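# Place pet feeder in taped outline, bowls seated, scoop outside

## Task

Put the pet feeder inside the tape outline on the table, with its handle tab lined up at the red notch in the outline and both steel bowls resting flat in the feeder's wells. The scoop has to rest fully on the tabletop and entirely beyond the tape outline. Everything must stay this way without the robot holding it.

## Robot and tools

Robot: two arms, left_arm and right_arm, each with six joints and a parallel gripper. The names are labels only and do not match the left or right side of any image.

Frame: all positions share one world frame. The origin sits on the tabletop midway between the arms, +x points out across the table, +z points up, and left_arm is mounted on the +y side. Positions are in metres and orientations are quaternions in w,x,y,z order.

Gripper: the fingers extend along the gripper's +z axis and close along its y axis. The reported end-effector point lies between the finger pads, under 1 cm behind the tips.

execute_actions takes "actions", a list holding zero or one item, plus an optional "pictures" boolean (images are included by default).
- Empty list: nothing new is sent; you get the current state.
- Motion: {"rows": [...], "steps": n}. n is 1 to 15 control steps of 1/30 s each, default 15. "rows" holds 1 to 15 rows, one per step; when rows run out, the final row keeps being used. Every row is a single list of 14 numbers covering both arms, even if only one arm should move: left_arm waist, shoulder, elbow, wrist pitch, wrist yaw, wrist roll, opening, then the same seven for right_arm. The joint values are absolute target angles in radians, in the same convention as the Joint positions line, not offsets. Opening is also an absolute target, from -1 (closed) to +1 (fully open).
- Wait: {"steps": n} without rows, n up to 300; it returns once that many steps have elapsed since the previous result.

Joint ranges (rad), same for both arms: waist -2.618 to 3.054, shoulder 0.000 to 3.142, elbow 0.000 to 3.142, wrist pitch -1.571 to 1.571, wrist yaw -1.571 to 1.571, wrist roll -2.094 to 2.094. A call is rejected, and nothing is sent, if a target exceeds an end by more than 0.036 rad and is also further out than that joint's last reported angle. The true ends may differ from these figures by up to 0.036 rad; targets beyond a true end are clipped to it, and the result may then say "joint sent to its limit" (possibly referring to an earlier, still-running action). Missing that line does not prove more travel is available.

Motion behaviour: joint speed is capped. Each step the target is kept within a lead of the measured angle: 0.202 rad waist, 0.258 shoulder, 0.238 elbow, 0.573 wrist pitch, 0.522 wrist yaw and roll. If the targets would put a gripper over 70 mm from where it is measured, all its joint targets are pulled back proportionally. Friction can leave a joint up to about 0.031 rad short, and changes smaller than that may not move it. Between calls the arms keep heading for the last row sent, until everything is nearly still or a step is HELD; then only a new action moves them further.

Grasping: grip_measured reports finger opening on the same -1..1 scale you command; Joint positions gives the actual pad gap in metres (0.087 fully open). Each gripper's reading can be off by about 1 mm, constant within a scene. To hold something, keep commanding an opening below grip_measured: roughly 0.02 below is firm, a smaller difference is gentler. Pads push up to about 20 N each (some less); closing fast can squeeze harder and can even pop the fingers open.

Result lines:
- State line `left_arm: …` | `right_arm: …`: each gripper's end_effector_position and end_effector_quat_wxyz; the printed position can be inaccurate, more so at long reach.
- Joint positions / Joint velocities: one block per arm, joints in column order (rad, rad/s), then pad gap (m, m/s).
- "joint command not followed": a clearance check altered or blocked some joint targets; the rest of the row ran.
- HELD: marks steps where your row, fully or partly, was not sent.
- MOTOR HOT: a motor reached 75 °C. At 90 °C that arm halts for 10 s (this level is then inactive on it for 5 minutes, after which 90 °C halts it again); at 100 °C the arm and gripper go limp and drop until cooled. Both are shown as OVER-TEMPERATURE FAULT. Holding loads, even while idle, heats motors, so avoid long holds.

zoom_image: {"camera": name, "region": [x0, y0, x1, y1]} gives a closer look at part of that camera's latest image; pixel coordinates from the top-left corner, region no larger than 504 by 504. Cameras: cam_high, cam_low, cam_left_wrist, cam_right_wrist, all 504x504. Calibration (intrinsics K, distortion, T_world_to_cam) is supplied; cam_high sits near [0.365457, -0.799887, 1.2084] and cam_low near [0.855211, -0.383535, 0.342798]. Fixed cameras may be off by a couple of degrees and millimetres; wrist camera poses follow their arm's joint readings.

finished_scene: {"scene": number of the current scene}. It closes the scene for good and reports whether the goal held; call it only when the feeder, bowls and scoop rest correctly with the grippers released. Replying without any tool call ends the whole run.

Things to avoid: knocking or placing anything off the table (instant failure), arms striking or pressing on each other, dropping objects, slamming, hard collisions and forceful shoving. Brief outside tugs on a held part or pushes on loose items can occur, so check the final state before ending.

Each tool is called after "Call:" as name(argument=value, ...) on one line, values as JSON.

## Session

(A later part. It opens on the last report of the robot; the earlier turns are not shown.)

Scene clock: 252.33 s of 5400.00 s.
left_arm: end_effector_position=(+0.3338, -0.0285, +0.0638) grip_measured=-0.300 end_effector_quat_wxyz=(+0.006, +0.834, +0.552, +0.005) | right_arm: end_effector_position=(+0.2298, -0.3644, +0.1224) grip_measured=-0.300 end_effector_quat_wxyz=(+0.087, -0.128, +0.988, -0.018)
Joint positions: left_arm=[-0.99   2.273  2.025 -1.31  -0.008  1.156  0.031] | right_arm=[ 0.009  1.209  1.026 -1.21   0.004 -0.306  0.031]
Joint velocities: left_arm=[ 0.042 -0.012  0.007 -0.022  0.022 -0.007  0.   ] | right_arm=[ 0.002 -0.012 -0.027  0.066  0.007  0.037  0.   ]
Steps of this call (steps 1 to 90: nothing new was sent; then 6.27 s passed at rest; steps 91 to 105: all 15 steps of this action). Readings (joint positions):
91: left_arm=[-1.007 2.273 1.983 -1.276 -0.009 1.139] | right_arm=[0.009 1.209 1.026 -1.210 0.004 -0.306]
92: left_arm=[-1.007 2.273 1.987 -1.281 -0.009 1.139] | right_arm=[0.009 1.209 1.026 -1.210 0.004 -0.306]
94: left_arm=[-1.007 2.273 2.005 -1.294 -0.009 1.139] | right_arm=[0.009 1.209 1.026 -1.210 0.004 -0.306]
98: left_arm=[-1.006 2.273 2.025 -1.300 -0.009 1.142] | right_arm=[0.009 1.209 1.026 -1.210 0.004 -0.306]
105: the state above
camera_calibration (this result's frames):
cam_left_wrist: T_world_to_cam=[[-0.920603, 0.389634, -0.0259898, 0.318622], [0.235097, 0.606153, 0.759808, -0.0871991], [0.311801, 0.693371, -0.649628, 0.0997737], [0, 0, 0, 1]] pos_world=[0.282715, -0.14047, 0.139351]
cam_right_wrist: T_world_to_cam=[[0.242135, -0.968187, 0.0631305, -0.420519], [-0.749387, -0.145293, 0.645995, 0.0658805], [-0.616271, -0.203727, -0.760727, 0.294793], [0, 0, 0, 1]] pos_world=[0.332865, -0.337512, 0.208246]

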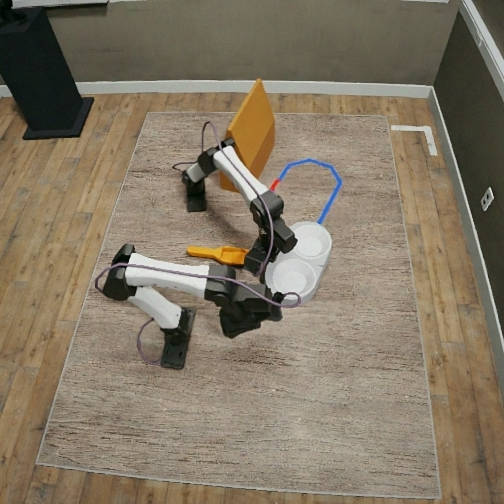

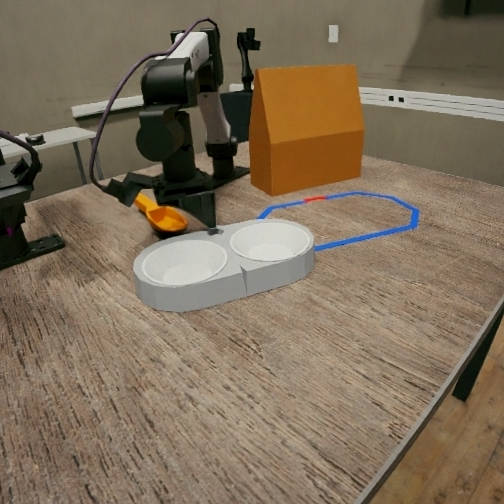

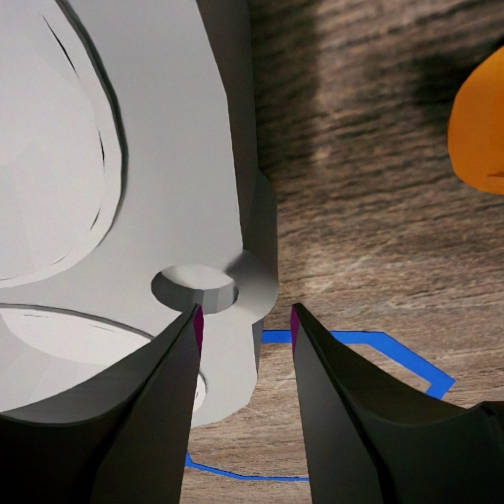

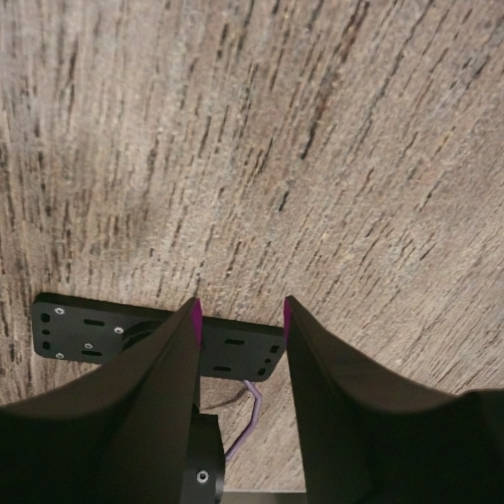

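Call:
execute_actions(actions=[{"rows": [[-0.984,2.280,2.020,-1.310,0,1.165,-0.30,0.000,1.200,1.000,-1.200,0,-0.304,-0.30],[-0.984,2.285,2.005,-1.295,0,1.165,-0.30,0.000,1.200,1.000,-1.200,0,-0.304,-0.30],[-0.984,2.290,1.990,-1.280,0,1.165,-0.30,0.000,1.200,1.000,-1.200,0,-0.304,-0.30],[-0.984,2.295,1.980,-1.265,0,1.165,-0.30,0.000,1.200,1.000,-1.200,0,-0.304,-0.30],[-0.984,2.300,1.970,-1.255,0,1.165,-0.30,0.000,1.200,1.000,-1.200,0,-0.304,-0.30],[-0.984,2.300,1.962,-1.245,0,1.165,-0.30,0.000,1.200,1.000,-1.200,0,-0.304,-0.30]], "steps": 15}])

Scene clock: 256.27 s of 5400.00 s.
left_arm: end_effector_position=(+0.3339, -0.0280, +0.0477) grip_measured=-0.300 end_effector_quat_wxyz=(+0.001, +0.834, +0.551, +0.004) | right_arm: end_effector_position=(+0.2298, -0.3644, +0.1224) grip_measured=-0.300 end_effector_quat_wxyz=(+0.087, -0.128, +0.988, -0.018)
Joint positions: left_arm=[-0.989  2.285  1.981 -1.264 -0.008  1.159  0.031] | right_arm=[ 0.009  1.209  1.026 -1.21   0.004 -0.306  0.031]
Joint velocities: left_arm=[-0.002 -0.007 -0.007  0.007 -0.007  0.007 -0.   ] | right_arm=[-0.002  0.002 -0.017 -0.081 -0.066 -0.007  0.   ]
Steps of this call (steps 1 to 15: the robot went on to your last target; steps 16 to 90: nothing new was sent; then 0.43 s passed at rest; steps 91 to 105: all 15 steps of this action). Readings (joint positions):
91: left_arm=[-0.989 2.273 2.025 -1.313 -0.008 1.159] | right_arm=[0.009 1.209 1.026 -1.210 0.004 -0.306]
92: left_arm=[-0.989 2.273 2.025 -1.312 -0.008 1.159] | right_arm=[0.009 1.209 1.026 -1.210 0.004 -0.306]
94: left_arm=[-0.989 2.273 2.017 -1.303 -0.008 1.159] | right_arm=[0.009 1.209 1.026 -1.210 0.004 -0.306]
98: left_arm=[-0.989 2.276 1.988 -1.279 -0.008 1.159] | right_arm=[0.009 1.209 1.026 -1.210 0.004 -0.306]
105: the state above
camera_calibration (this result's frames):
cam_left_wrist: T_world_to_cam=[[-0.9197, 0.392242, -0.0172448, 0.317479], [0.241683, 0.600201, 0.762462, -0.077715], [0.30942, 0.697069, -0.646803, 0.0896993], [0, 0, 0, 1]] pos_world=[0.283013, -0.140411, 0.122747]
cam_right_wrist: T_world_to_cam=[[0.242135, -0.968187, 0.0631305, -0.420519], [-0.749387, -0.145293, 0.645995, 0.0658805], [-0.616271, -0.203727, -0.760727, 0.294793], [0, 0, 0, 1]] pos_world=[0.332865, -0.337512, 0.208246]

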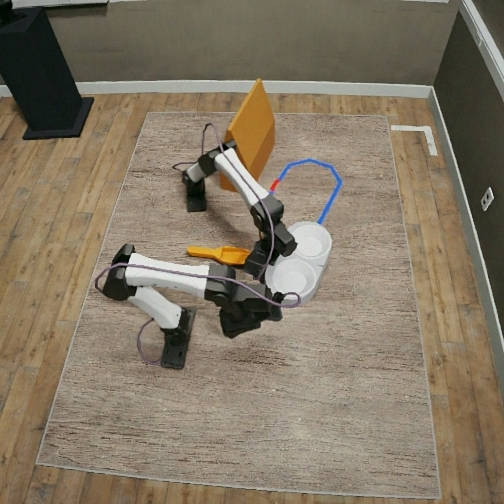

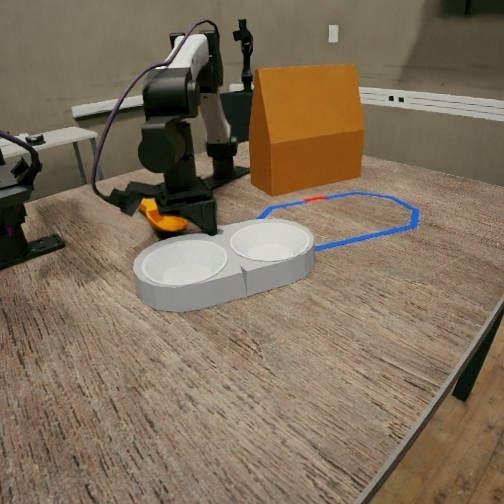

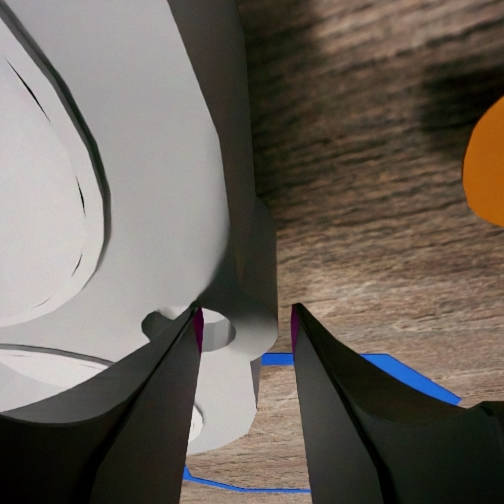

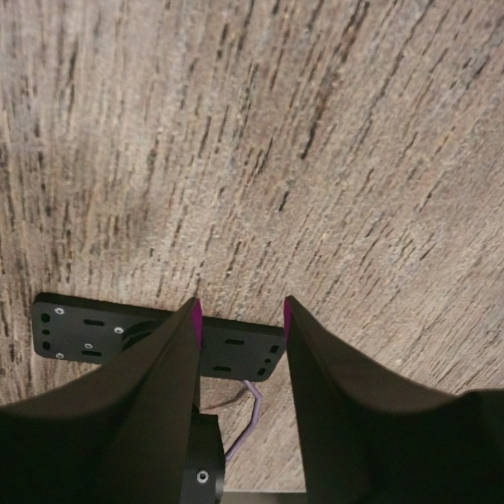

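Call:
execute_actions(actions=[{"rows": [[-0.984,2.300,1.962,-1.245,0,1.165,-0.35,0.000,1.200,1.000,-1.200,0,-0.304,-0.30],[-0.984,2.300,1.962,-1.245,0,1.165,-0.40,0.000,1.200,1.000,-1.200,0,-0.304,-0.30],[-0.984,2.300,1.962,-1.245,0,1.165,-0.45,0.000,1.200,1.000,-1.200,0,-0.304,-0.30],[-0.984,2.300,1.962,-1.245,0,1.165,-0.50,0.000,1.200,1.000,-1.200,0,-0.304,-0.30],[-0.984,2.300,1.962,-1.245,0,1.165,-0.54,0.000,1.200,1.000,-1.200,0,-0.304,-0.30],[-0.984,2.300,1.962,-1.245,0,1.165,-0.57,0.000,1.200,1.000,-1.200,0,-0.304,-0.30],[-0.984,2.300,1.962,-1.245,0,1.165,-0.60,0.000,1.200,1.000,-1.200,0,-0.304,-0.30],[-0.984,2.300,1.962,-1.245,0,1.165,-0.62,0.000,1.200,1.000,-1.200,0,-0.304,-0.30],[-0.984,2.300,1.962,-1.245,0,1.165,-0.64,0.000,1.200,1.000,-1.200,0,-0.304,-0.30],[-0.984,2.300,1.962,-1.245,0,1.165,-0.66,0.000,1.200,1.000,-1.200,0,-0.304,-0.30],[-0.984,2.300,1.962,-1.245,0,1.165,-0.68,0.000,1.200,1.000,-1.200,0,-0.304,-0.30],[-0.984,2.300,1.962,-1.245,0,1.165,-0.70,0.000,1.200,1.000,-1.200,0,-0.304,-0.30]], "steps": 15}])

Scene clock: 260.83 s of 5400.00 s.
left_arm: end_effector_position=(+0.3336, -0.0279, +0.0476) grip_measured=-0.625 end_effector_quat_wxyz=(+0.001, +0.833, +0.554, +0.003) | right_arm: end_effector_position=(+0.2298, -0.3644, +0.1224) grip_measured=-0.300 end_effector_quat_wxyz=(+0.087, -0.128, +0.988, -0.018)
Joint positions: left_arm=[-0.988  2.285  1.981 -1.264 -0.006  1.154  0.016] | right_arm=[ 0.009  1.209  1.026 -1.21   0.004 -0.306  0.031]
Joint velocities: left_arm=[-0.012  0.002 -0.002 -0.022 -0.037  0.066  0.   ] | right_arm=[-0.007 -0.002 -0.002  0.037 -0.022 -0.007 -0.001]
Steps of this call (steps 1 to 15: the robot went on to your last target; steps 16 to 90: nothing new was sent; then 1.07 s passed at rest; steps 91 to 105: all 15 steps of this action). Readings (joint positions):
91: left_arm=[-0.989 2.285 1.981 -1.259 -0.008 1.159] | right_arm=[0.009 1.209 1.026 -1.210 0.004 -0.306]
92: left_arm=[-0.989 2.285 1.981 -1.259 -0.008 1.159] | right_arm=[0.009 1.209 1.026 -1.210 0.004 -0.306]
94: left_arm=[-0.989 2.285 1.981 -1.259 -0.008 1.159] | right_arm=[0.009 1.209 1.026 -1.210 0.004 -0.306]
98: left_arm=[-0.989 2.285 1.981 -1.264 -0.006 1.155] | right_arm=[0.009 1.209 1.026 -1.210 0.004 -0.306]
105: the state above
camera_calibration (this result's frames):
cam_left_wrist: T_world_to_cam=[[-0.922401, 0.385894, -0.0161978, 0.317881], [0.239025, 0.603276, 0.760871, -0.0766137], [0.303388, 0.697956, -0.648701, 0.0917322], [0, 0, 0, 1]] pos_world=[0.283696, -0.140474, 0.122949]
cam_right_wrist: T_world_to_cam=[[0.242135, -0.968187, 0.0631305, -0.420519], [-0.749387, -0.145293, 0.645995, 0.0658805], [-0.616271, -0.203727, -0.760727, 0.294793], [0, 0, 0, 1]] pos_world=[0.332865, -0.337512, 0.208246]

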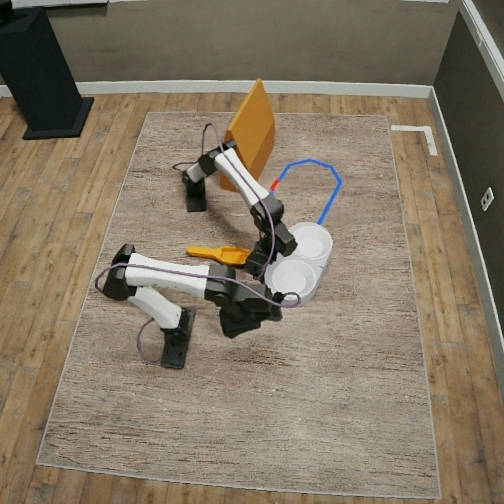

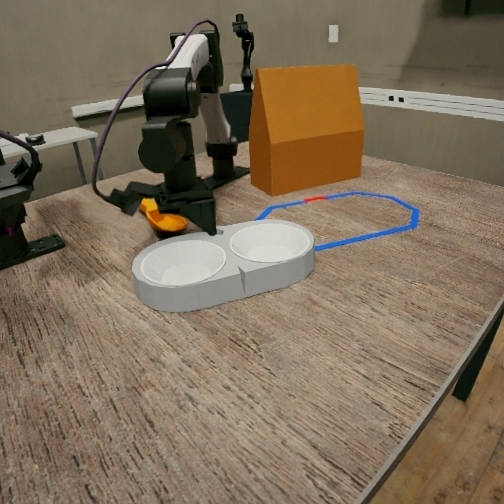

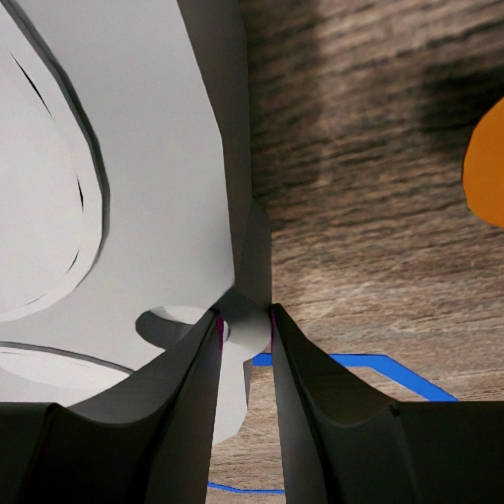

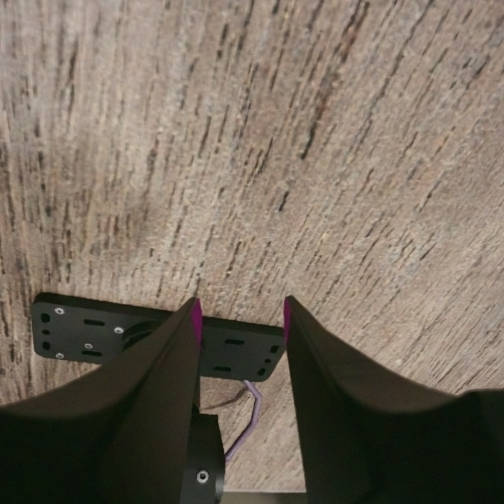

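Call:
execute_actions(actions=[{"rows": [[-0.9743,2.261,1.9394,-1.2367,0,1.174,-0.70,0.000,1.200,1.000,-1.200,0,-0.304,-0.30],[-0.9645,2.247,1.9168,-1.2285,0,1.183,-0.70,0.000,1.200,1.000,-1.200,0,-0.304,-0.30],[-0.9548,2.233,1.8942,-1.2202,0,1.192,-0.70,0.000,1.200,1.000,-1.200,0,-0.304,-0.30],[-0.9451,2.219,1.8716,-1.2119,0,1.201,-0.70,0.000,1.200,1.000,-1.200,0,-0.304,-0.30],[-0.9353,2.205,1.8490,-1.2037,0,1.210,-0.70,0.000,1.200,1.000,-1.200,0,-0.304,-0.30],[-0.9256,2.191,1.8264,-1.1954,0,1.219,-0.70,0.000,1.200,1.000,-1.200,0,-0.304,-0.30],[-0.9159,2.177,1.8038,-1.1871,0,1.228,-0.70,0.000,1.200,1.000,-1.200,0,-0.304,-0.30],[-0.9061,2.163,1.7812,-1.1789,0,1.237,-0.70,0.000,1.200,1.000,-1.200,0,-0.304,-0.30],[-0.8964,2.149,1.7586,-1.1706,0,1.246,-0.70,0.000,1.200,1.000,-1.200,0,-0.304,-0.30],[-0.8867,2.135,1.7360,-1.1623,0,1.255,-0.70,0.000,1.200,1.000,-1.200,0,-0.304,-0.30],[-0.8769,2.121,1.7134,-1.1541,0,1.264,-0.70,0.000,1.200,1.000,-1.200,0,-0.304,-0.30],[-0.8672,2.107,1.6908,-1.1458,0,1.273,-0.70,0.000,1.200,1.000,-1.200,0,-0.304,-0.30],[-0.8575,2.093,1.6682,-1.1375,0,1.282,-0.70,0.000,1.200,1.000,-1.200,0,-0.304,-0.30],[-0.8477,2.079,1.6456,-1.1293,0,1.291,-0.70,0.000,1.200,1.000,-1.200,0,-0.304,-0.30],[-0.838,2.065,1.623,-1.121,0,1.300,-0.70,0.000,1.200,1.000,-1.200,0,-0.304,-0.30]], "steps": 15}])

Scene clock: 285.30 s of 5400.00 s.
left_arm: end_effector_position=(+0.3376, +0.0346, +0.0472) grip_measured=-0.667 end_effector_quat_wxyz=(+0.009, +0.832, +0.555, -0.002) | right_arm: end_effector_position=(+0.2298, -0.3644, +0.1224) grip_measured=-0.300 end_effector_quat_wxyz=(+0.087, -0.128, +0.988, -0.018)
Joint positions: left_arm=[-0.869  2.099  1.682 -1.138  0.008  1.271  0.015] | right_arm=[ 0.009  1.209  1.026 -1.21   0.004 -0.306  0.031]
Joint velocities: left_arm=[ 0.286 -0.413 -0.623  0.256 -0.007  0.227 -0.   ] | right_arm=[ 0.012 -0.012 -0.022  0.007  0.022  0.007 -0.   ]
Steps of this call (steps 1 to 15: the robot went on to your last target; steps 16 to 90: nothing new was sent; then 20.97 s passed at rest; steps 91 to 105: all 15 steps of this action). Readings (joint positions):
91: left_arm=[-0.987 2.283 1.977 -1.260 -0.005 1.154] | right_arm=[0.009 1.209 1.026 -1.210 0.004 -0.306]
92: left_arm=[-0.986 2.275 1.965 -1.252 -0.005 1.155] | right_arm=[0.009 1.209 1.026 -1.210 0.004 -0.306]
94: left_arm=[-0.977 2.252 1.928 -1.232 -0.003 1.162] | right_arm=[0.009 1.209 1.026 -1.210 0.004 -0.306]
98: left_arm=[-0.938 2.198 1.840 -1.196 0.005 1.202] | right_arm=[0.009 1.209 1.026 -1.210 0.004 -0.306]
105: the state above
camera_calibration (this result's frames):
cam_left_wrist: T_world_to_cam=[[-0.923208, 0.383532, -0.0242761, 0.298108], [0.236977, 0.617887, 0.749705, -0.114299], [0.302536, 0.686381, -0.661327, 0.0479394], [0, 0, 0, 1]] pos_world=[0.287799, -0.0766147, 0.124631]
cam_right_wrist: T_world_to_cam=[[0.242135, -0.968187, 0.0631305, -0.420519], [-0.749387, -0.145293, 0.645995, 0.0658805], [-0.616271, -0.203727, -0.760727, 0.294793], [0, 0, 0, 1]] pos_world=[0.332865, -0.337512, 0.208246]

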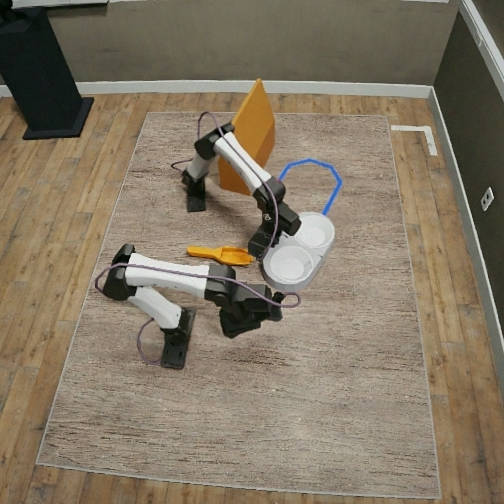

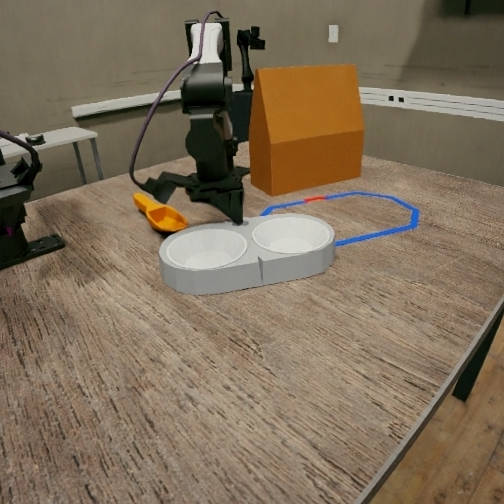

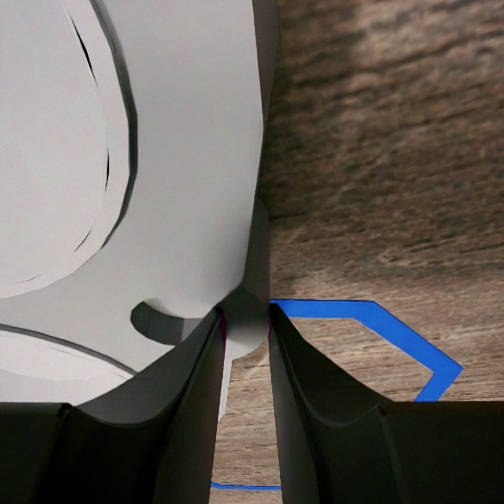

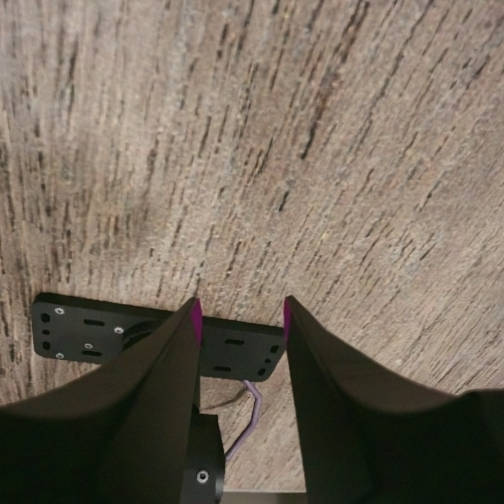

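Call:
execute_actions(actions=[{"rows": [[-0.8255,2.0550,1.6085,-1.1165,0,1.3124,-0.72,0.000,1.200,1.000,-1.200,0,-0.304,-0.30],[-0.8129,2.0449,1.5939,-1.1119,0,1.3248,-0.72,0.000,1.200,1.000,-1.200,0,-0.304,-0.30],[-0.8004,2.0349,1.5794,-1.1074,0,1.3372,-0.72,0.000,1.200,1.000,-1.200,0,-0.304,-0.30],[-0.7879,2.0249,1.5649,-1.1029,0,1.3496,-0.72,0.000,1.200,1.000,-1.200,0,-0.304,-0.30],[-0.7753,2.0148,1.5503,-1.0983,0,1.3620,-0.72,0.000,1.200,1.000,-1.200,0,-0.304,-0.30],[-0.7628,2.0048,1.5358,-1.0938,0,1.3744,-0.72,0.000,1.200,1.000,-1.200,0,-0.304,-0.30],[-0.7503,1.9948,1.5213,-1.0893,0,1.3868,-0.72,0.000,1.200,1.000,-1.200,0,-0.304,-0.30],[-0.7377,1.9847,1.5067,-1.0847,0,1.3992,-0.72,0.000,1.200,1.000,-1.200,0,-0.304,-0.30],[-0.7252,1.9747,1.4922,-1.0802,0,1.4116,-0.72,0.000,1.200,1.000,-1.200,0,-0.304,-0.30],[-0.7127,1.9647,1.4777,-1.0757,0,1.4240,-0.72,0.000,1.200,1.000,-1.200,0,-0.304,-0.30],[-0.7001,1.9546,1.4631,-1.0711,0,1.4364,-0.72,0.000,1.200,1.000,-1.200,0,-0.304,-0.30],[-0.6876,1.9446,1.4486,-1.0666,0,1.4488,-0.72,0.000,1.200,1.000,-1.200,0,-0.304,-0.30],[-0.6751,1.9346,1.4341,-1.0621,0,1.4612,-0.72,0.000,1.200,1.000,-1.200,0,-0.304,-0.30],[-0.6625,1.9245,1.4195,-1.0575,0,1.4736,-0.72,0.000,1.200,1.000,-1.200,0,-0.304,-0.30],[-0.650,1.9145,1.405,-1.053,0,1.486,-0.72,0.000,1.200,1.000,-1.200,0,-0.304,-0.30]], "steps": 15}])

Scene clock: 301.40 s of 5400.00 s.
left_arm: end_effector_position=(+0.3437, +0.1150, +0.0467) grip_measured=-0.667 end_effector_quat_wxyz=(+0.013, +0.828, +0.560, -0.004) | right_arm: end_effector_position=(+0.2298, -0.3644, +0.1224) grip_measured=-0.300 end_effector_quat_wxyz=(+0.087, -0.128, +0.988, -0.018)
Joint positions: left_arm=[-0.682  1.942  1.452 -1.061  0.019  1.444  0.015] | right_arm=[ 0.009  1.209  1.026 -1.21   0.004 -0.306  0.031]
Joint velocities: left_arm=[ 0.335 -0.305 -0.393  0.11  -0.037  0.374 -0.   ] | right_arm=[-0.012 -0.017  0.007 -0.037 -0.081 -0.051 -0.   ]
Steps of this call (steps 1 to 30: the robot went on to your last target; steps 31 to 100: nothing new was sent; then 12.27 s passed at rest; steps 101 to 115: all 15 steps of this action). Readings (joint positions):
101: left_arm=[-0.843 2.074 1.643 -1.130 0.008 1.298] | right_arm=[0.009 1.209 1.026 -1.210 0.004 -0.306]
102: left_arm=[-0.841 2.068 1.635 -1.123 0.010 1.302] | right_arm=[0.009 1.209 1.026 -1.210 0.004 -0.306]
104: left_arm=[-0.831 2.052 1.612 -1.109 0.013 1.316] | right_arm=[0.009 1.209 1.026 -1.210 0.004 -0.306]
108: left_arm=[-0.782 2.013 1.554 -1.089 0.019 1.363] | right_arm=[0.009 1.209 1.026 -1.210 0.004 -0.306]
115: the state above
camera_calibration (this result's frames):
cam_left_wrist: T_world_to_cam=[[-0.927907, 0.371785, -0.0276555, 0.276097], [0.229166, 0.62732, 0.74428, -0.163186], [0.294061, 0.684285, -0.667295, -0.00592739], [0, 0, 0, 1]] pos_world=[0.295332, 0.00377725, 0.125136]
cam_right_wrist: T_world_to_cam=[[0.242135, -0.968187, 0.0631305, -0.420519], [-0.749387, -0.145293, 0.645995, 0.0658805], [-0.616271, -0.203727, -0.760727, 0.294793], [0, 0, 0, 1]] pos_world=[0.332865, -0.337512, 0.208246]

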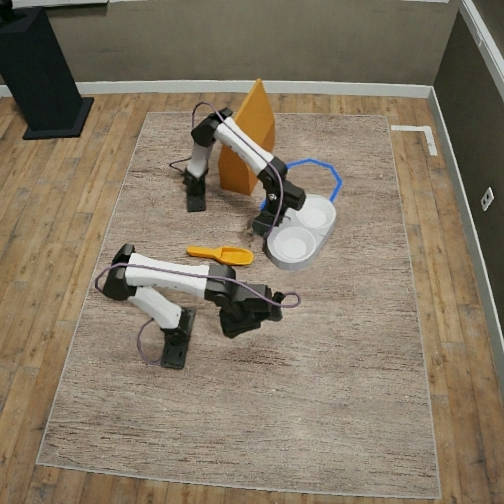

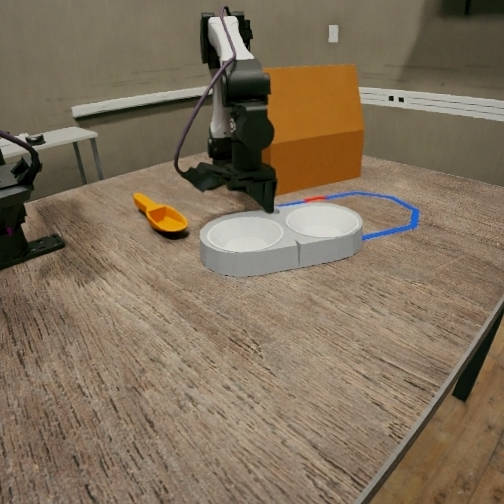

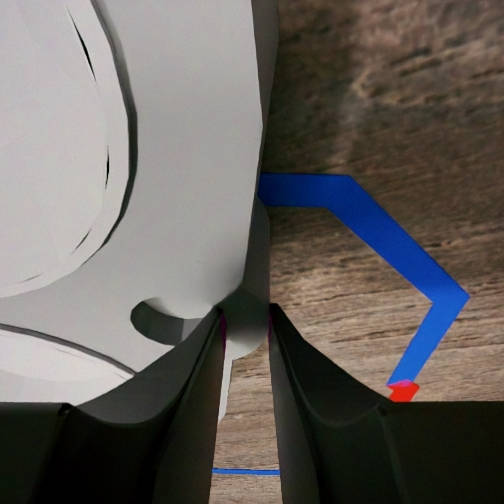

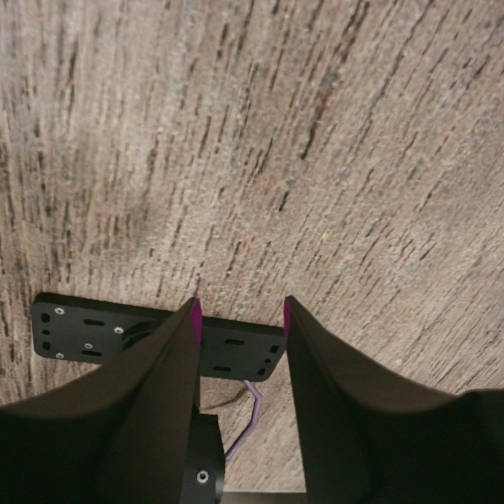

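Call:
zoom_image(camera="cam_high", region=[240, 150, 366, 276])

Region (240, 150, 366, 276) of cam_high's 504x504 image, scaled by 4.000, with more detail than that image has.

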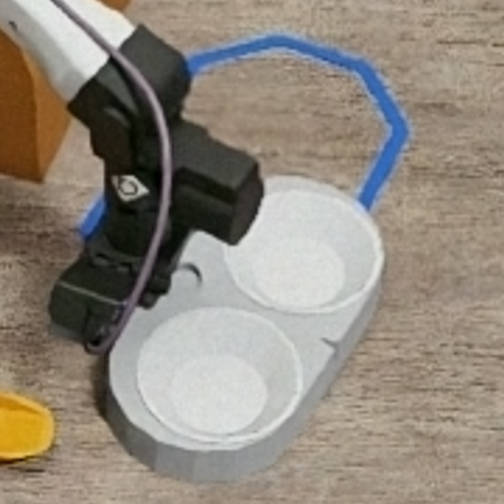

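Call:
execute_actions(actions=[{"rows": [[-0.6353,1.9086,1.3971,-1.0513,0,1.4966,-0.72,0.000,1.200,1.000,-1.200,0,-0.304,-0.30],[-0.6205,1.9028,1.3893,-1.0497,0,1.5072,-0.72,0.000,1.200,1.000,-1.200,0,-0.304,-0.30],[-0.6058,1.8969,1.3814,-1.0480,0,1.5178,-0.72,0.000,1.200,1.000,-1.200,0,-0.304,-0.30],[-0.5911,1.8910,1.3735,-1.0463,0,1.5284,-0.72,0.000,1.200,1.000,-1.200,0,-0.304,-0.30],[-0.5763,1.8851,1.3657,-1.0447,0,1.5390,-0.72,0.000,1.200,1.000,-1.200,0,-0.304,-0.30],[-0.5616,1.8793,1.3578,-1.0430,0,1.5496,-0.72,0.000,1.200,1.000,-1.200,0,-0.304,-0.30],[-0.5469,1.8734,1.3499,-1.0413,0,1.5602,-0.72,0.000,1.200,1.000,-1.200,0,-0.304,-0.30],[-0.5321,1.8675,1.3421,-1.0397,0,1.5708,-0.72,0.000,1.200,1.000,-1.200,0,-0.304,-0.30],[-0.5174,1.8616,1.3342,-1.0380,0,1.5814,-0.72,0.000,1.200,1.000,-1.200,0,-0.304,-0.30],[-0.5027,1.8558,1.3263,-1.0363,0,1.5920,-0.72,0.000,1.200,1.000,-1.200,0,-0.304,-0.30],[-0.4879,1.8499,1.3185,-1.0347,0,1.6026,-0.72,0.000,1.200,1.000,-1.200,0,-0.304,-0.30],[-0.4732,1.8440,1.3106,-1.0330,0,1.6132,-0.72,0.000,1.200,1.000,-1.200,0,-0.304,-0.30],[-0.4585,1.8381,1.3027,-1.0313,0,1.6238,-0.72,0.000,1.200,1.000,-1.200,0,-0.304,-0.30],[-0.4437,1.8323,1.2949,-1.0297,0,1.6344,-0.72,0.000,1.200,1.000,-1.200,0,-0.304,-0.30],[-0.429,1.8264,1.287,-1.028,0,1.645,-0.72,0.000,1.200,1.000,-1.200,0,-0.304,-0.30]], "steps": 15}])

Scene clock: 327.67 s of 5400.00 s.
left_arm: end_effector_position=(+0.3473, +0.1945, +0.0465) grip_measured=-0.667 end_effector_quat_wxyz=(+0.014, +0.815, +0.580, -0.005) | right_arm: end_effector_position=(+0.2298, -0.3644, +0.1224) grip_measured=-0.300 end_effector_quat_wxyz=(+0.087, -0.128, +0.988, -0.018)
Joint positions: left_arm=[-0.467  1.847  1.324 -1.031  0.024  1.611  0.015] | right_arm=[ 0.009  1.209  1.026 -1.21   0.004 -0.306  0.031]
Joint velocities: left_arm=[ 0.388 -0.193 -0.193  0.081 -0.022  0.227 -0.001] | right_arm=[ 0.007 -0.007 -0.012 -0.022 -0.095 -0.037 -0.001]
Steps of this call (steps 1 to 30: the robot went on to your last target; steps 31 to 100: nothing new was sent; then 22.43 s passed at rest; steps 101 to 115: all 15 steps of this action). Readings (joint positions):
101: left_arm=[-0.654 1.924 1.427 -1.059 0.018 1.479] | right_arm=[0.009 1.209 1.026 -1.210 0.004 -0.306]
102: left_arm=[-0.652 1.922 1.423 -1.056 0.019 1.483] | right_arm=[0.009 1.209 1.026 -1.210 0.004 -0.306]
104: left_arm=[-0.638 1.912 1.410 -1.049 0.021 1.497] | right_arm=[0.009 1.209 1.026 -1.210 0.004 -0.306]
108: left_arm=[-0.579 1.889 1.379 -1.041 0.024 1.541] | right_arm=[0.009 1.209 1.026 -1.210 0.004 -0.306]
115: the state above
camera_calibration (this result's frames):
cam_left_wrist: T_world_to_cam=[[-0.944939, 0.326005, -0.02848, 0.26473], [0.198386, 0.639889, 0.742418, -0.205463], [0.260256, 0.69589, -0.669331, -0.0520088], [0, 0, 0, 1]] pos_world=[0.30445, 0.0813632, 0.125268]
cam_right_wrist: T_world_to_cam=[[0.242135, -0.968187, 0.0631305, -0.420519], [-0.749387, -0.145293, 0.645995, 0.0658805], [-0.616271, -0.203727, -0.760727, 0.294793], [0, 0, 0, 1]] pos_world=[0.332865, -0.337512, 0.208246]

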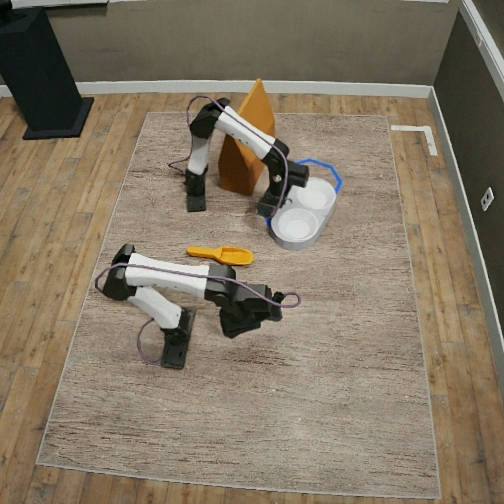

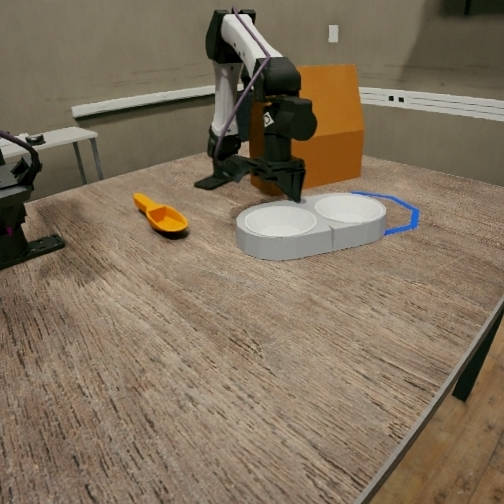

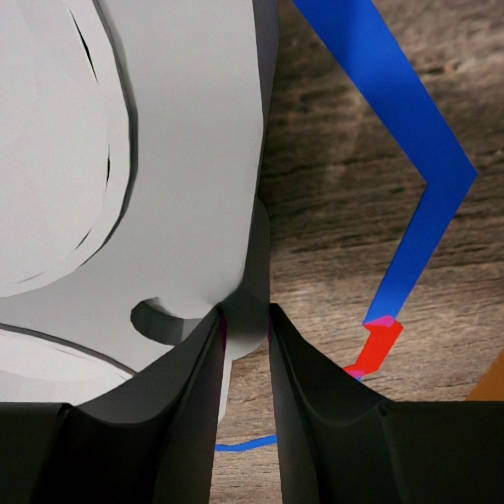

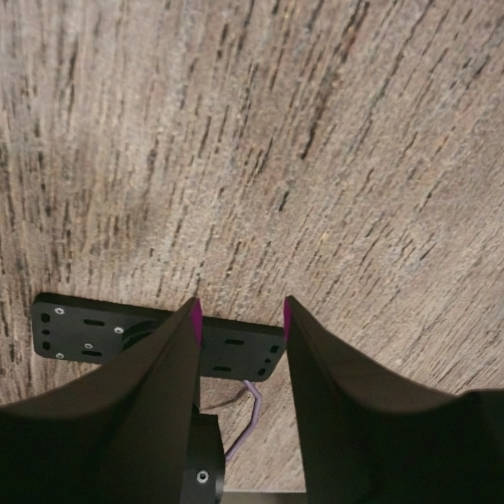

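Call:
execute_actions(actions=[{"rows": [[-0.4119,1.8235,1.2833,-1.0273,0,1.6595,-0.72,0.000,1.200,1.000,-1.200,0,-0.304,-0.30],[-0.3949,1.8206,1.2797,-1.0267,0,1.6739,-0.72,0.000,1.200,1.000,-1.200,0,-0.304,-0.30],[-0.3778,1.8176,1.2760,-1.0260,0,1.6884,-0.72,0.000,1.200,1.000,-1.200,0,-0.304,-0.30],[-0.3607,1.8147,1.2723,-1.0253,0,1.7029,-0.72,0.000,1.200,1.000,-1.200,0,-0.304,-0.30],[-0.3437,1.8118,1.2687,-1.0247,0,1.7173,-0.72,0.000,1.200,1.000,-1.200,0,-0.304,-0.30],[-0.3266,1.8089,1.2650,-1.0240,0,1.7318,-0.72,0.000,1.200,1.000,-1.200,0,-0.304,-0.30],[-0.3095,1.8060,1.2613,-1.0233,0,1.7463,-0.72,0.000,1.200,1.000,-1.200,0,-0.304,-0.30],[-0.2925,1.8030,1.2577,-1.0227,0,1.7607,-0.72,0.000,1.200,1.000,-1.200,0,-0.304,-0.30],[-0.2754,1.8001,1.2540,-1.0220,0,1.7752,-0.72,0.000,1.200,1.000,-1.200,0,-0.304,-0.30],[-0.2583,1.7972,1.2503,-1.0213,0,1.7897,-0.72,0.000,1.200,1.000,-1.200,0,-0.304,-0.30],[-0.2413,1.7943,1.2467,-1.0207,0,1.8041,-0.72,0.000,1.200,1.000,-1.200,0,-0.304,-0.30],[-0.2242,1.7914,1.2430,-1.0200,0,1.8186,-0.72,0.000,1.200,1.000,-1.200,0,-0.304,-0.30],[-0.2071,1.7884,1.2393,-1.0193,0,1.8331,-0.72,0.000,1.200,1.000,-1.200,0,-0.304,-0.30],[-0.1901,1.7855,1.2357,-1.0187,0,1.8475,-0.72,0.000,1.200,1.000,-1.200,0,-0.304,-0.30],[-0.173,1.7826,1.232,-1.018,0,1.862,-0.72,0.000,1.200,1.000,-1.200,0,-0.304,-0.30]], "steps": 15}], pictures=false)

Call:
execute_actions(actions=[{"steps": 20}])

Scene clock: 341.70 s of 5400.00 s.
left_arm: end_effector_position=(+0.3461, +0.2786, +0.0464) grip_measured=-0.667 end_effector_quat_wxyz=(+0.015, +0.800, +0.600, -0.004) | right_arm: end_effector_position=(+0.2298, -0.3644, +0.1224) grip_measured=-0.300 end_effector_quat_wxyz=(+0.087, -0.128, +0.988, -0.018)
Joint positions: left_arm=[-0.215  1.799  1.262 -1.022  0.029  1.813  0.015] | right_arm=[ 0.009  1.209  1.026 -1.21   0.004 -0.306  0.031]
Joint velocities: left_arm=[ 0.447 -0.085 -0.085 -0.037 -0.007  0.374  0.001] | right_arm=[ 0.012  0.007  0.012 -0.022  0.022 -0.007 -0.   ]
Steps of this call (steps 1 to 30: the robot went on to your last target; steps 31 to 100: nothing new was sent; then 10.20 s passed at rest; steps 101 to 115: all 15 steps of this action). Readings (joint positions):
101: left_arm=[-0.434 1.837 1.310 -1.030 0.024 1.641] | right_arm=[0.009 1.209 1.026 -1.210 0.004 -0.306]
102: left_arm=[-0.431 1.836 1.309 -1.030 0.024 1.646] | right_arm=[0.009 1.209 1.026 -1.210 0.004 -0.306]
104: left_arm=[-0.412 1.831 1.303 -1.027 0.027 1.665] | right_arm=[0.009 1.209 1.026 -1.210 0.004 -0.306]
108: left_arm=[-0.343 1.819 1.288 -1.025 0.029 1.718] | right_arm=[0.009 1.209 1.026 -1.210 0.004 -0.306]
115: the state above

Scene clock: 342.37 s of 5400.00 s.
left_arm: end_effector_position=(+0.3448, +0.2906, +0.0464) grip_measured=-0.667 end_effector_quat_wxyz=(+0.014, +0.801, +0.598, -0.004) | right_arm: end_effector_position=(+0.2298, -0.3644, +0.1224) grip_measured=-0.300 end_effector_quat_wxyz=(+0.087, -0.128, +0.988, -0.018)
Joint positions: left_arm=[-0.179  1.794  1.255 -1.022  0.026  1.854  0.015] | right_arm=[ 0.009  1.209  1.026 -1.21   0.004 -0.306  0.031]
Joint velocities: left_arm=[-0.017 -0.002 -0.017  0.007 -0.007  0.051  0.001] | right_arm=[-0.032  0.002  0.017 -0.081  0.051  0.007 -0.   ]
Steps of this call (steps 1 to 20: the robot went on to your last target). Readings (joint positions):
1: left_arm=[-0.200 1.797 1.259 -1.022 0.029 1.825] | right_arm=[0.009 1.209 1.026 -1.210 0.004 -0.306]
2: left_arm=[-0.189 1.795 1.257 -1.022 0.028 1.833] | right_arm=[0.009 1.209 1.026 -1.210 0.004 -0.306]
4: left_arm=[-0.179 1.794 1.256 -1.022 0.027 1.844] | right_arm=[0.009 1.209 1.026 -1.210 0.004 -0.306]
8: left_arm=[-0.179 1.794 1.255 -1.022 0.026 1.852] | right_arm=[0.009 1.209 1.026 -1.210 0.004 -0.306]
20: the state above
camera_calibration (this result's frames):
cam_left_wrist: T_world_to_cam=[[-0.958774, 0.282754, -0.0283447, 0.248289], [0.168906, 0.647248, 0.743331, -0.258339], [0.228526, 0.707898, -0.668323, -0.110874], [0, 0, 0, 1]] pos_world=[0.307025, 0.175492, 0.124969]
cam_right_wrist: T_world_to_cam=[[0.242135, -0.968187, 0.0631305, -0.420519], [-0.749387, -0.145293, 0.645995, 0.0658805], [-0.616271, -0.203727, -0.760727, 0.294793], [0, 0, 0, 1]] pos_world=[0.332865, -0.337512, 0.208246]

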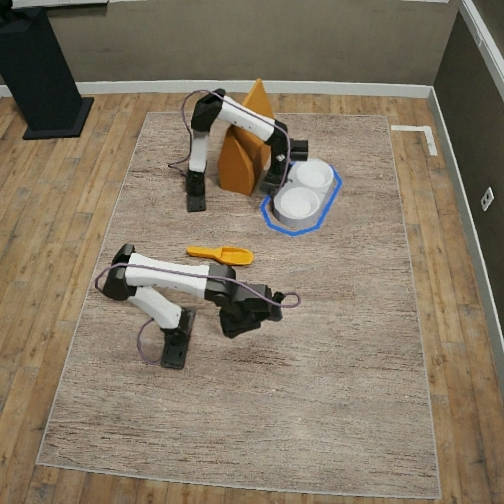

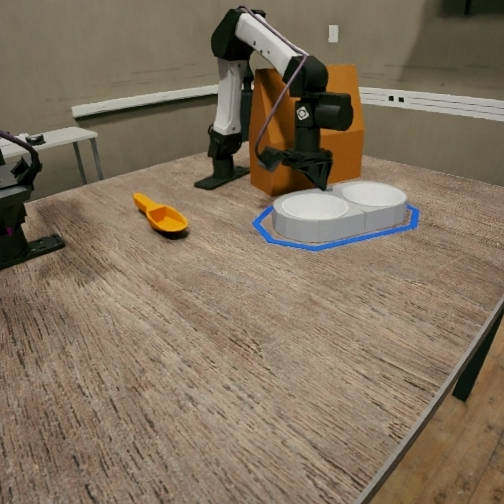

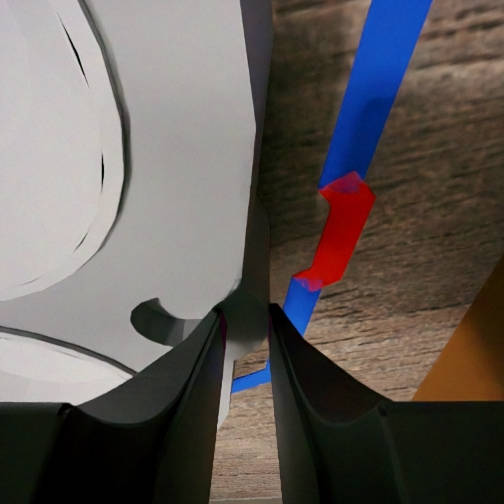

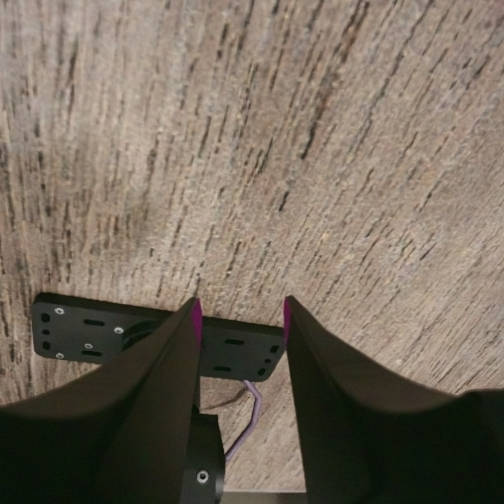

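Call:
zoom_image(camera="cam_high", region=[240, 130, 366, 256])

Call:
zoom_image(camera="cam_low", region=[230, 140, 440, 290])

Region (240, 130, 366, 256) of cam_high's 504x504 image, scaled by 4.000, with more detail than that image has.

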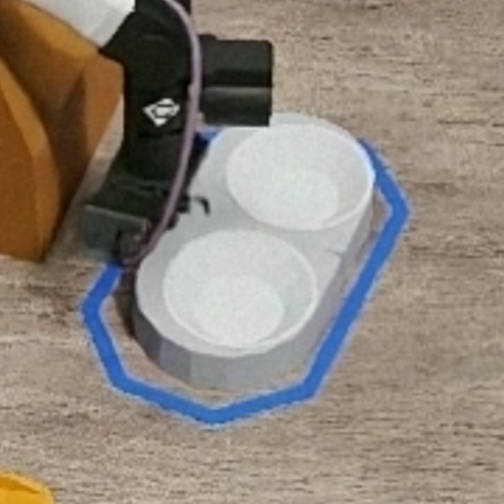

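Region (230, 140, 440, 290) of cam_low's 504x504 image, scaled by 2.400, with more detail than that image has; it fills the top 360 rows of this view, and the rest is white.

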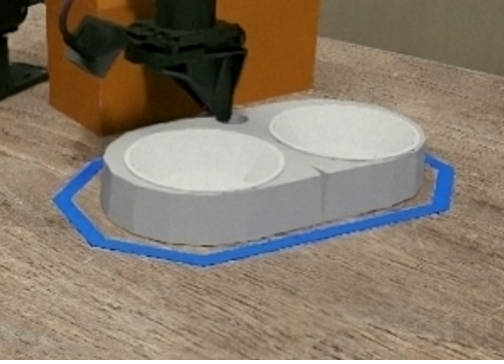

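Call:
execute_actions(actions=[{"rows": [[-0.1707,1.7792,1.2277,-1.0171,0,1.8643,-0.72,0.000,1.200,1.000,-1.200,0,-0.304,-0.30],[-0.1684,1.7757,1.2233,-1.0162,0,1.8666,-0.72,0.000,1.200,1.000,-1.200,0,-0.304,-0.30],[-0.1661,1.7723,1.2190,-1.0153,0,1.8689,-0.72,0.000,1.200,1.000,-1.200,0,-0.304,-0.30],[-0.1638,1.7689,1.2147,-1.0144,0,1.8712,-0.72,0.000,1.200,1.000,-1.200,0,-0.304,-0.30],[-0.1615,1.7655,1.2104,-1.0135,0,1.8735,-0.72,0.000,1.200,1.000,-1.200,0,-0.304,-0.30],[-0.1592,1.7620,1.2060,-1.0126,0,1.8758,-0.72,0.000,1.200,1.000,-1.200,0,-0.304,-0.30],[-0.1569,1.7586,1.2017,-1.0117,0,1.8781,-0.72,0.000,1.200,1.000,-1.200,0,-0.304,-0.30],[-0.1546,1.7552,1.1974,-1.0108,0,1.8804,-0.72,0.000,1.200,1.000,-1.200,0,-0.304,-0.30],[-0.1523,1.7517,1.1930,-1.0099,0,1.8827,-0.72,0.000,1.200,1.000,-1.200,0,-0.304,-0.30],[-0.150,1.7483,1.1887,-1.009,0,1.885,-0.72,0.000,1.200,1.000,-1.200,0,-0.304,-0.30]], "steps": 15}])

Scene clock: 360.83 s of 5400.00 s.
left_arm: end_effector_position=(+0.3391, +0.2959, +0.0463) grip_measured=-0.667 end_effector_quat_wxyz=(+0.017, +0.804, +0.594, +0.001) | right_arm: end_effector_position=(+0.2298, -0.3644, +0.1224) grip_measured=-0.300 end_effector_quat_wxyz=(+0.087, -0.128, +0.988, -0.018)
Joint positions: left_arm=[-0.162  1.761  1.214 -1.001  0.026  1.881  0.015] | right_arm=[ 0.009  1.209  1.026 -1.21   0.004 -0.306  0.031]
Joint velocities: left_arm=[-0.002 -0.002  0.002 -0.081 -0.022 -0.007  0.001] | right_arm=[-0.017  0.002 -0.007 -0.007 -0.095 -0.051  0.   ]
Steps of this call (steps 1 to 15: the robot went on to your last target; steps 16 to 90: nothing new was sent; then 14.97 s passed at rest; steps 91 to 105: all 15 steps of this action). Readings (joint positions):
91: left_arm=[-0.179 1.794 1.255 -1.022 0.026 1.854] | right_arm=[0.009 1.209 1.026 -1.210 0.004 -0.306]
92: left_arm=[-0.179 1.793 1.254 -1.022 0.026 1.854] | right_arm=[0.009 1.209 1.026 -1.210 0.004 -0.306]
94: left_arm=[-0.178 1.787 1.247 -1.015 0.026 1.858] | right_arm=[0.009 1.209 1.026 -1.210 0.004 -0.306]
98: left_arm=[-0.172 1.774 1.230 -1.004 0.026 1.867] | right_arm=[0.009 1.209 1.026 -1.210 0.004 -0.306]
105: the state above
camera_calibration (this result's frames):
cam_left_wrist: T_world_to_cam=[[-0.95529, 0.292988, -0.0397325, 0.237657], [0.16674, 0.644813, 0.745931, -0.259357], [0.244169, 0.705956, -0.664837, -0.118284], [0, 0, 0, 1]] pos_world=[0.299158, 0.181109, 0.124266]
cam_right_wrist: T_world_to_cam=[[0.242135, -0.968187, 0.0631305, -0.420519], [-0.749387, -0.145293, 0.645995, 0.0658805], [-0.616271, -0.203727, -0.760727, 0.294793], [0, 0, 0, 1]] pos_world=[0.332865, -0.337512, 0.208246]

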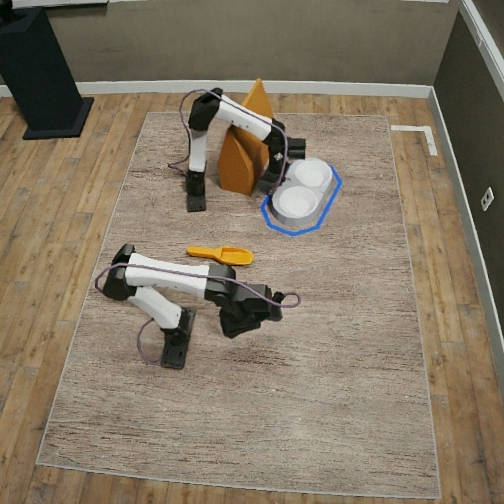

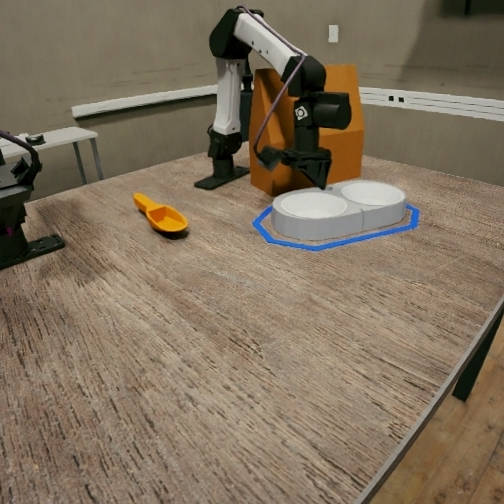

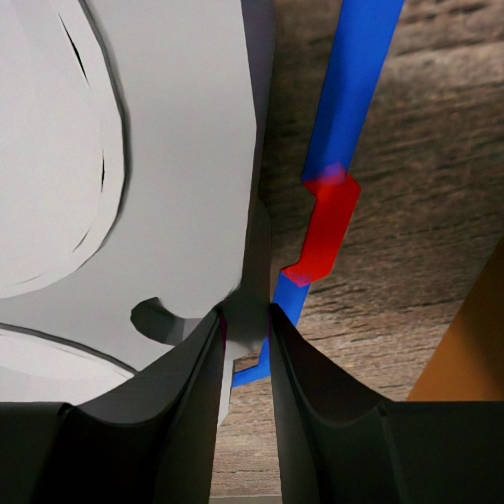

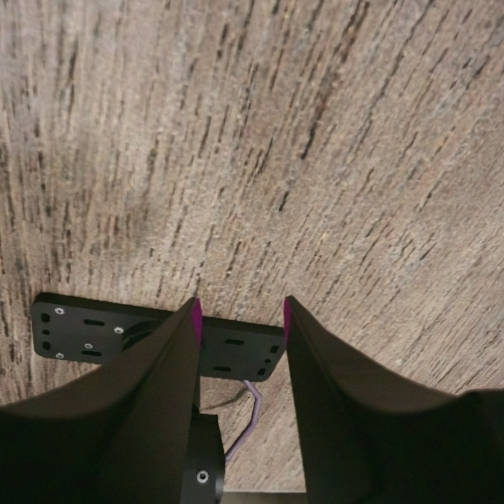

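Call:
zoom_image(camera="cam_high", region=[200, 90, 368, 258])

Region (200, 90, 368, 258) of cam_high's 504x504 image, scaled by 3.000, with more detail than that image has.

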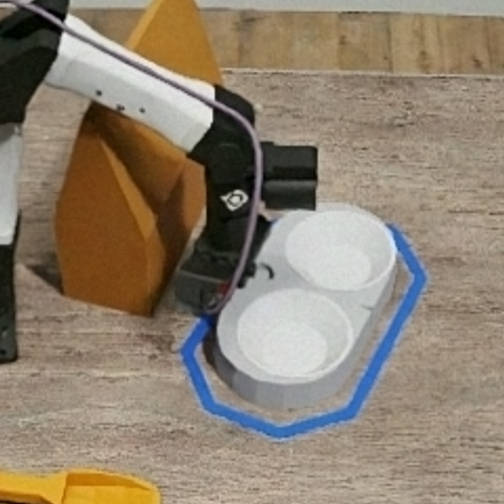

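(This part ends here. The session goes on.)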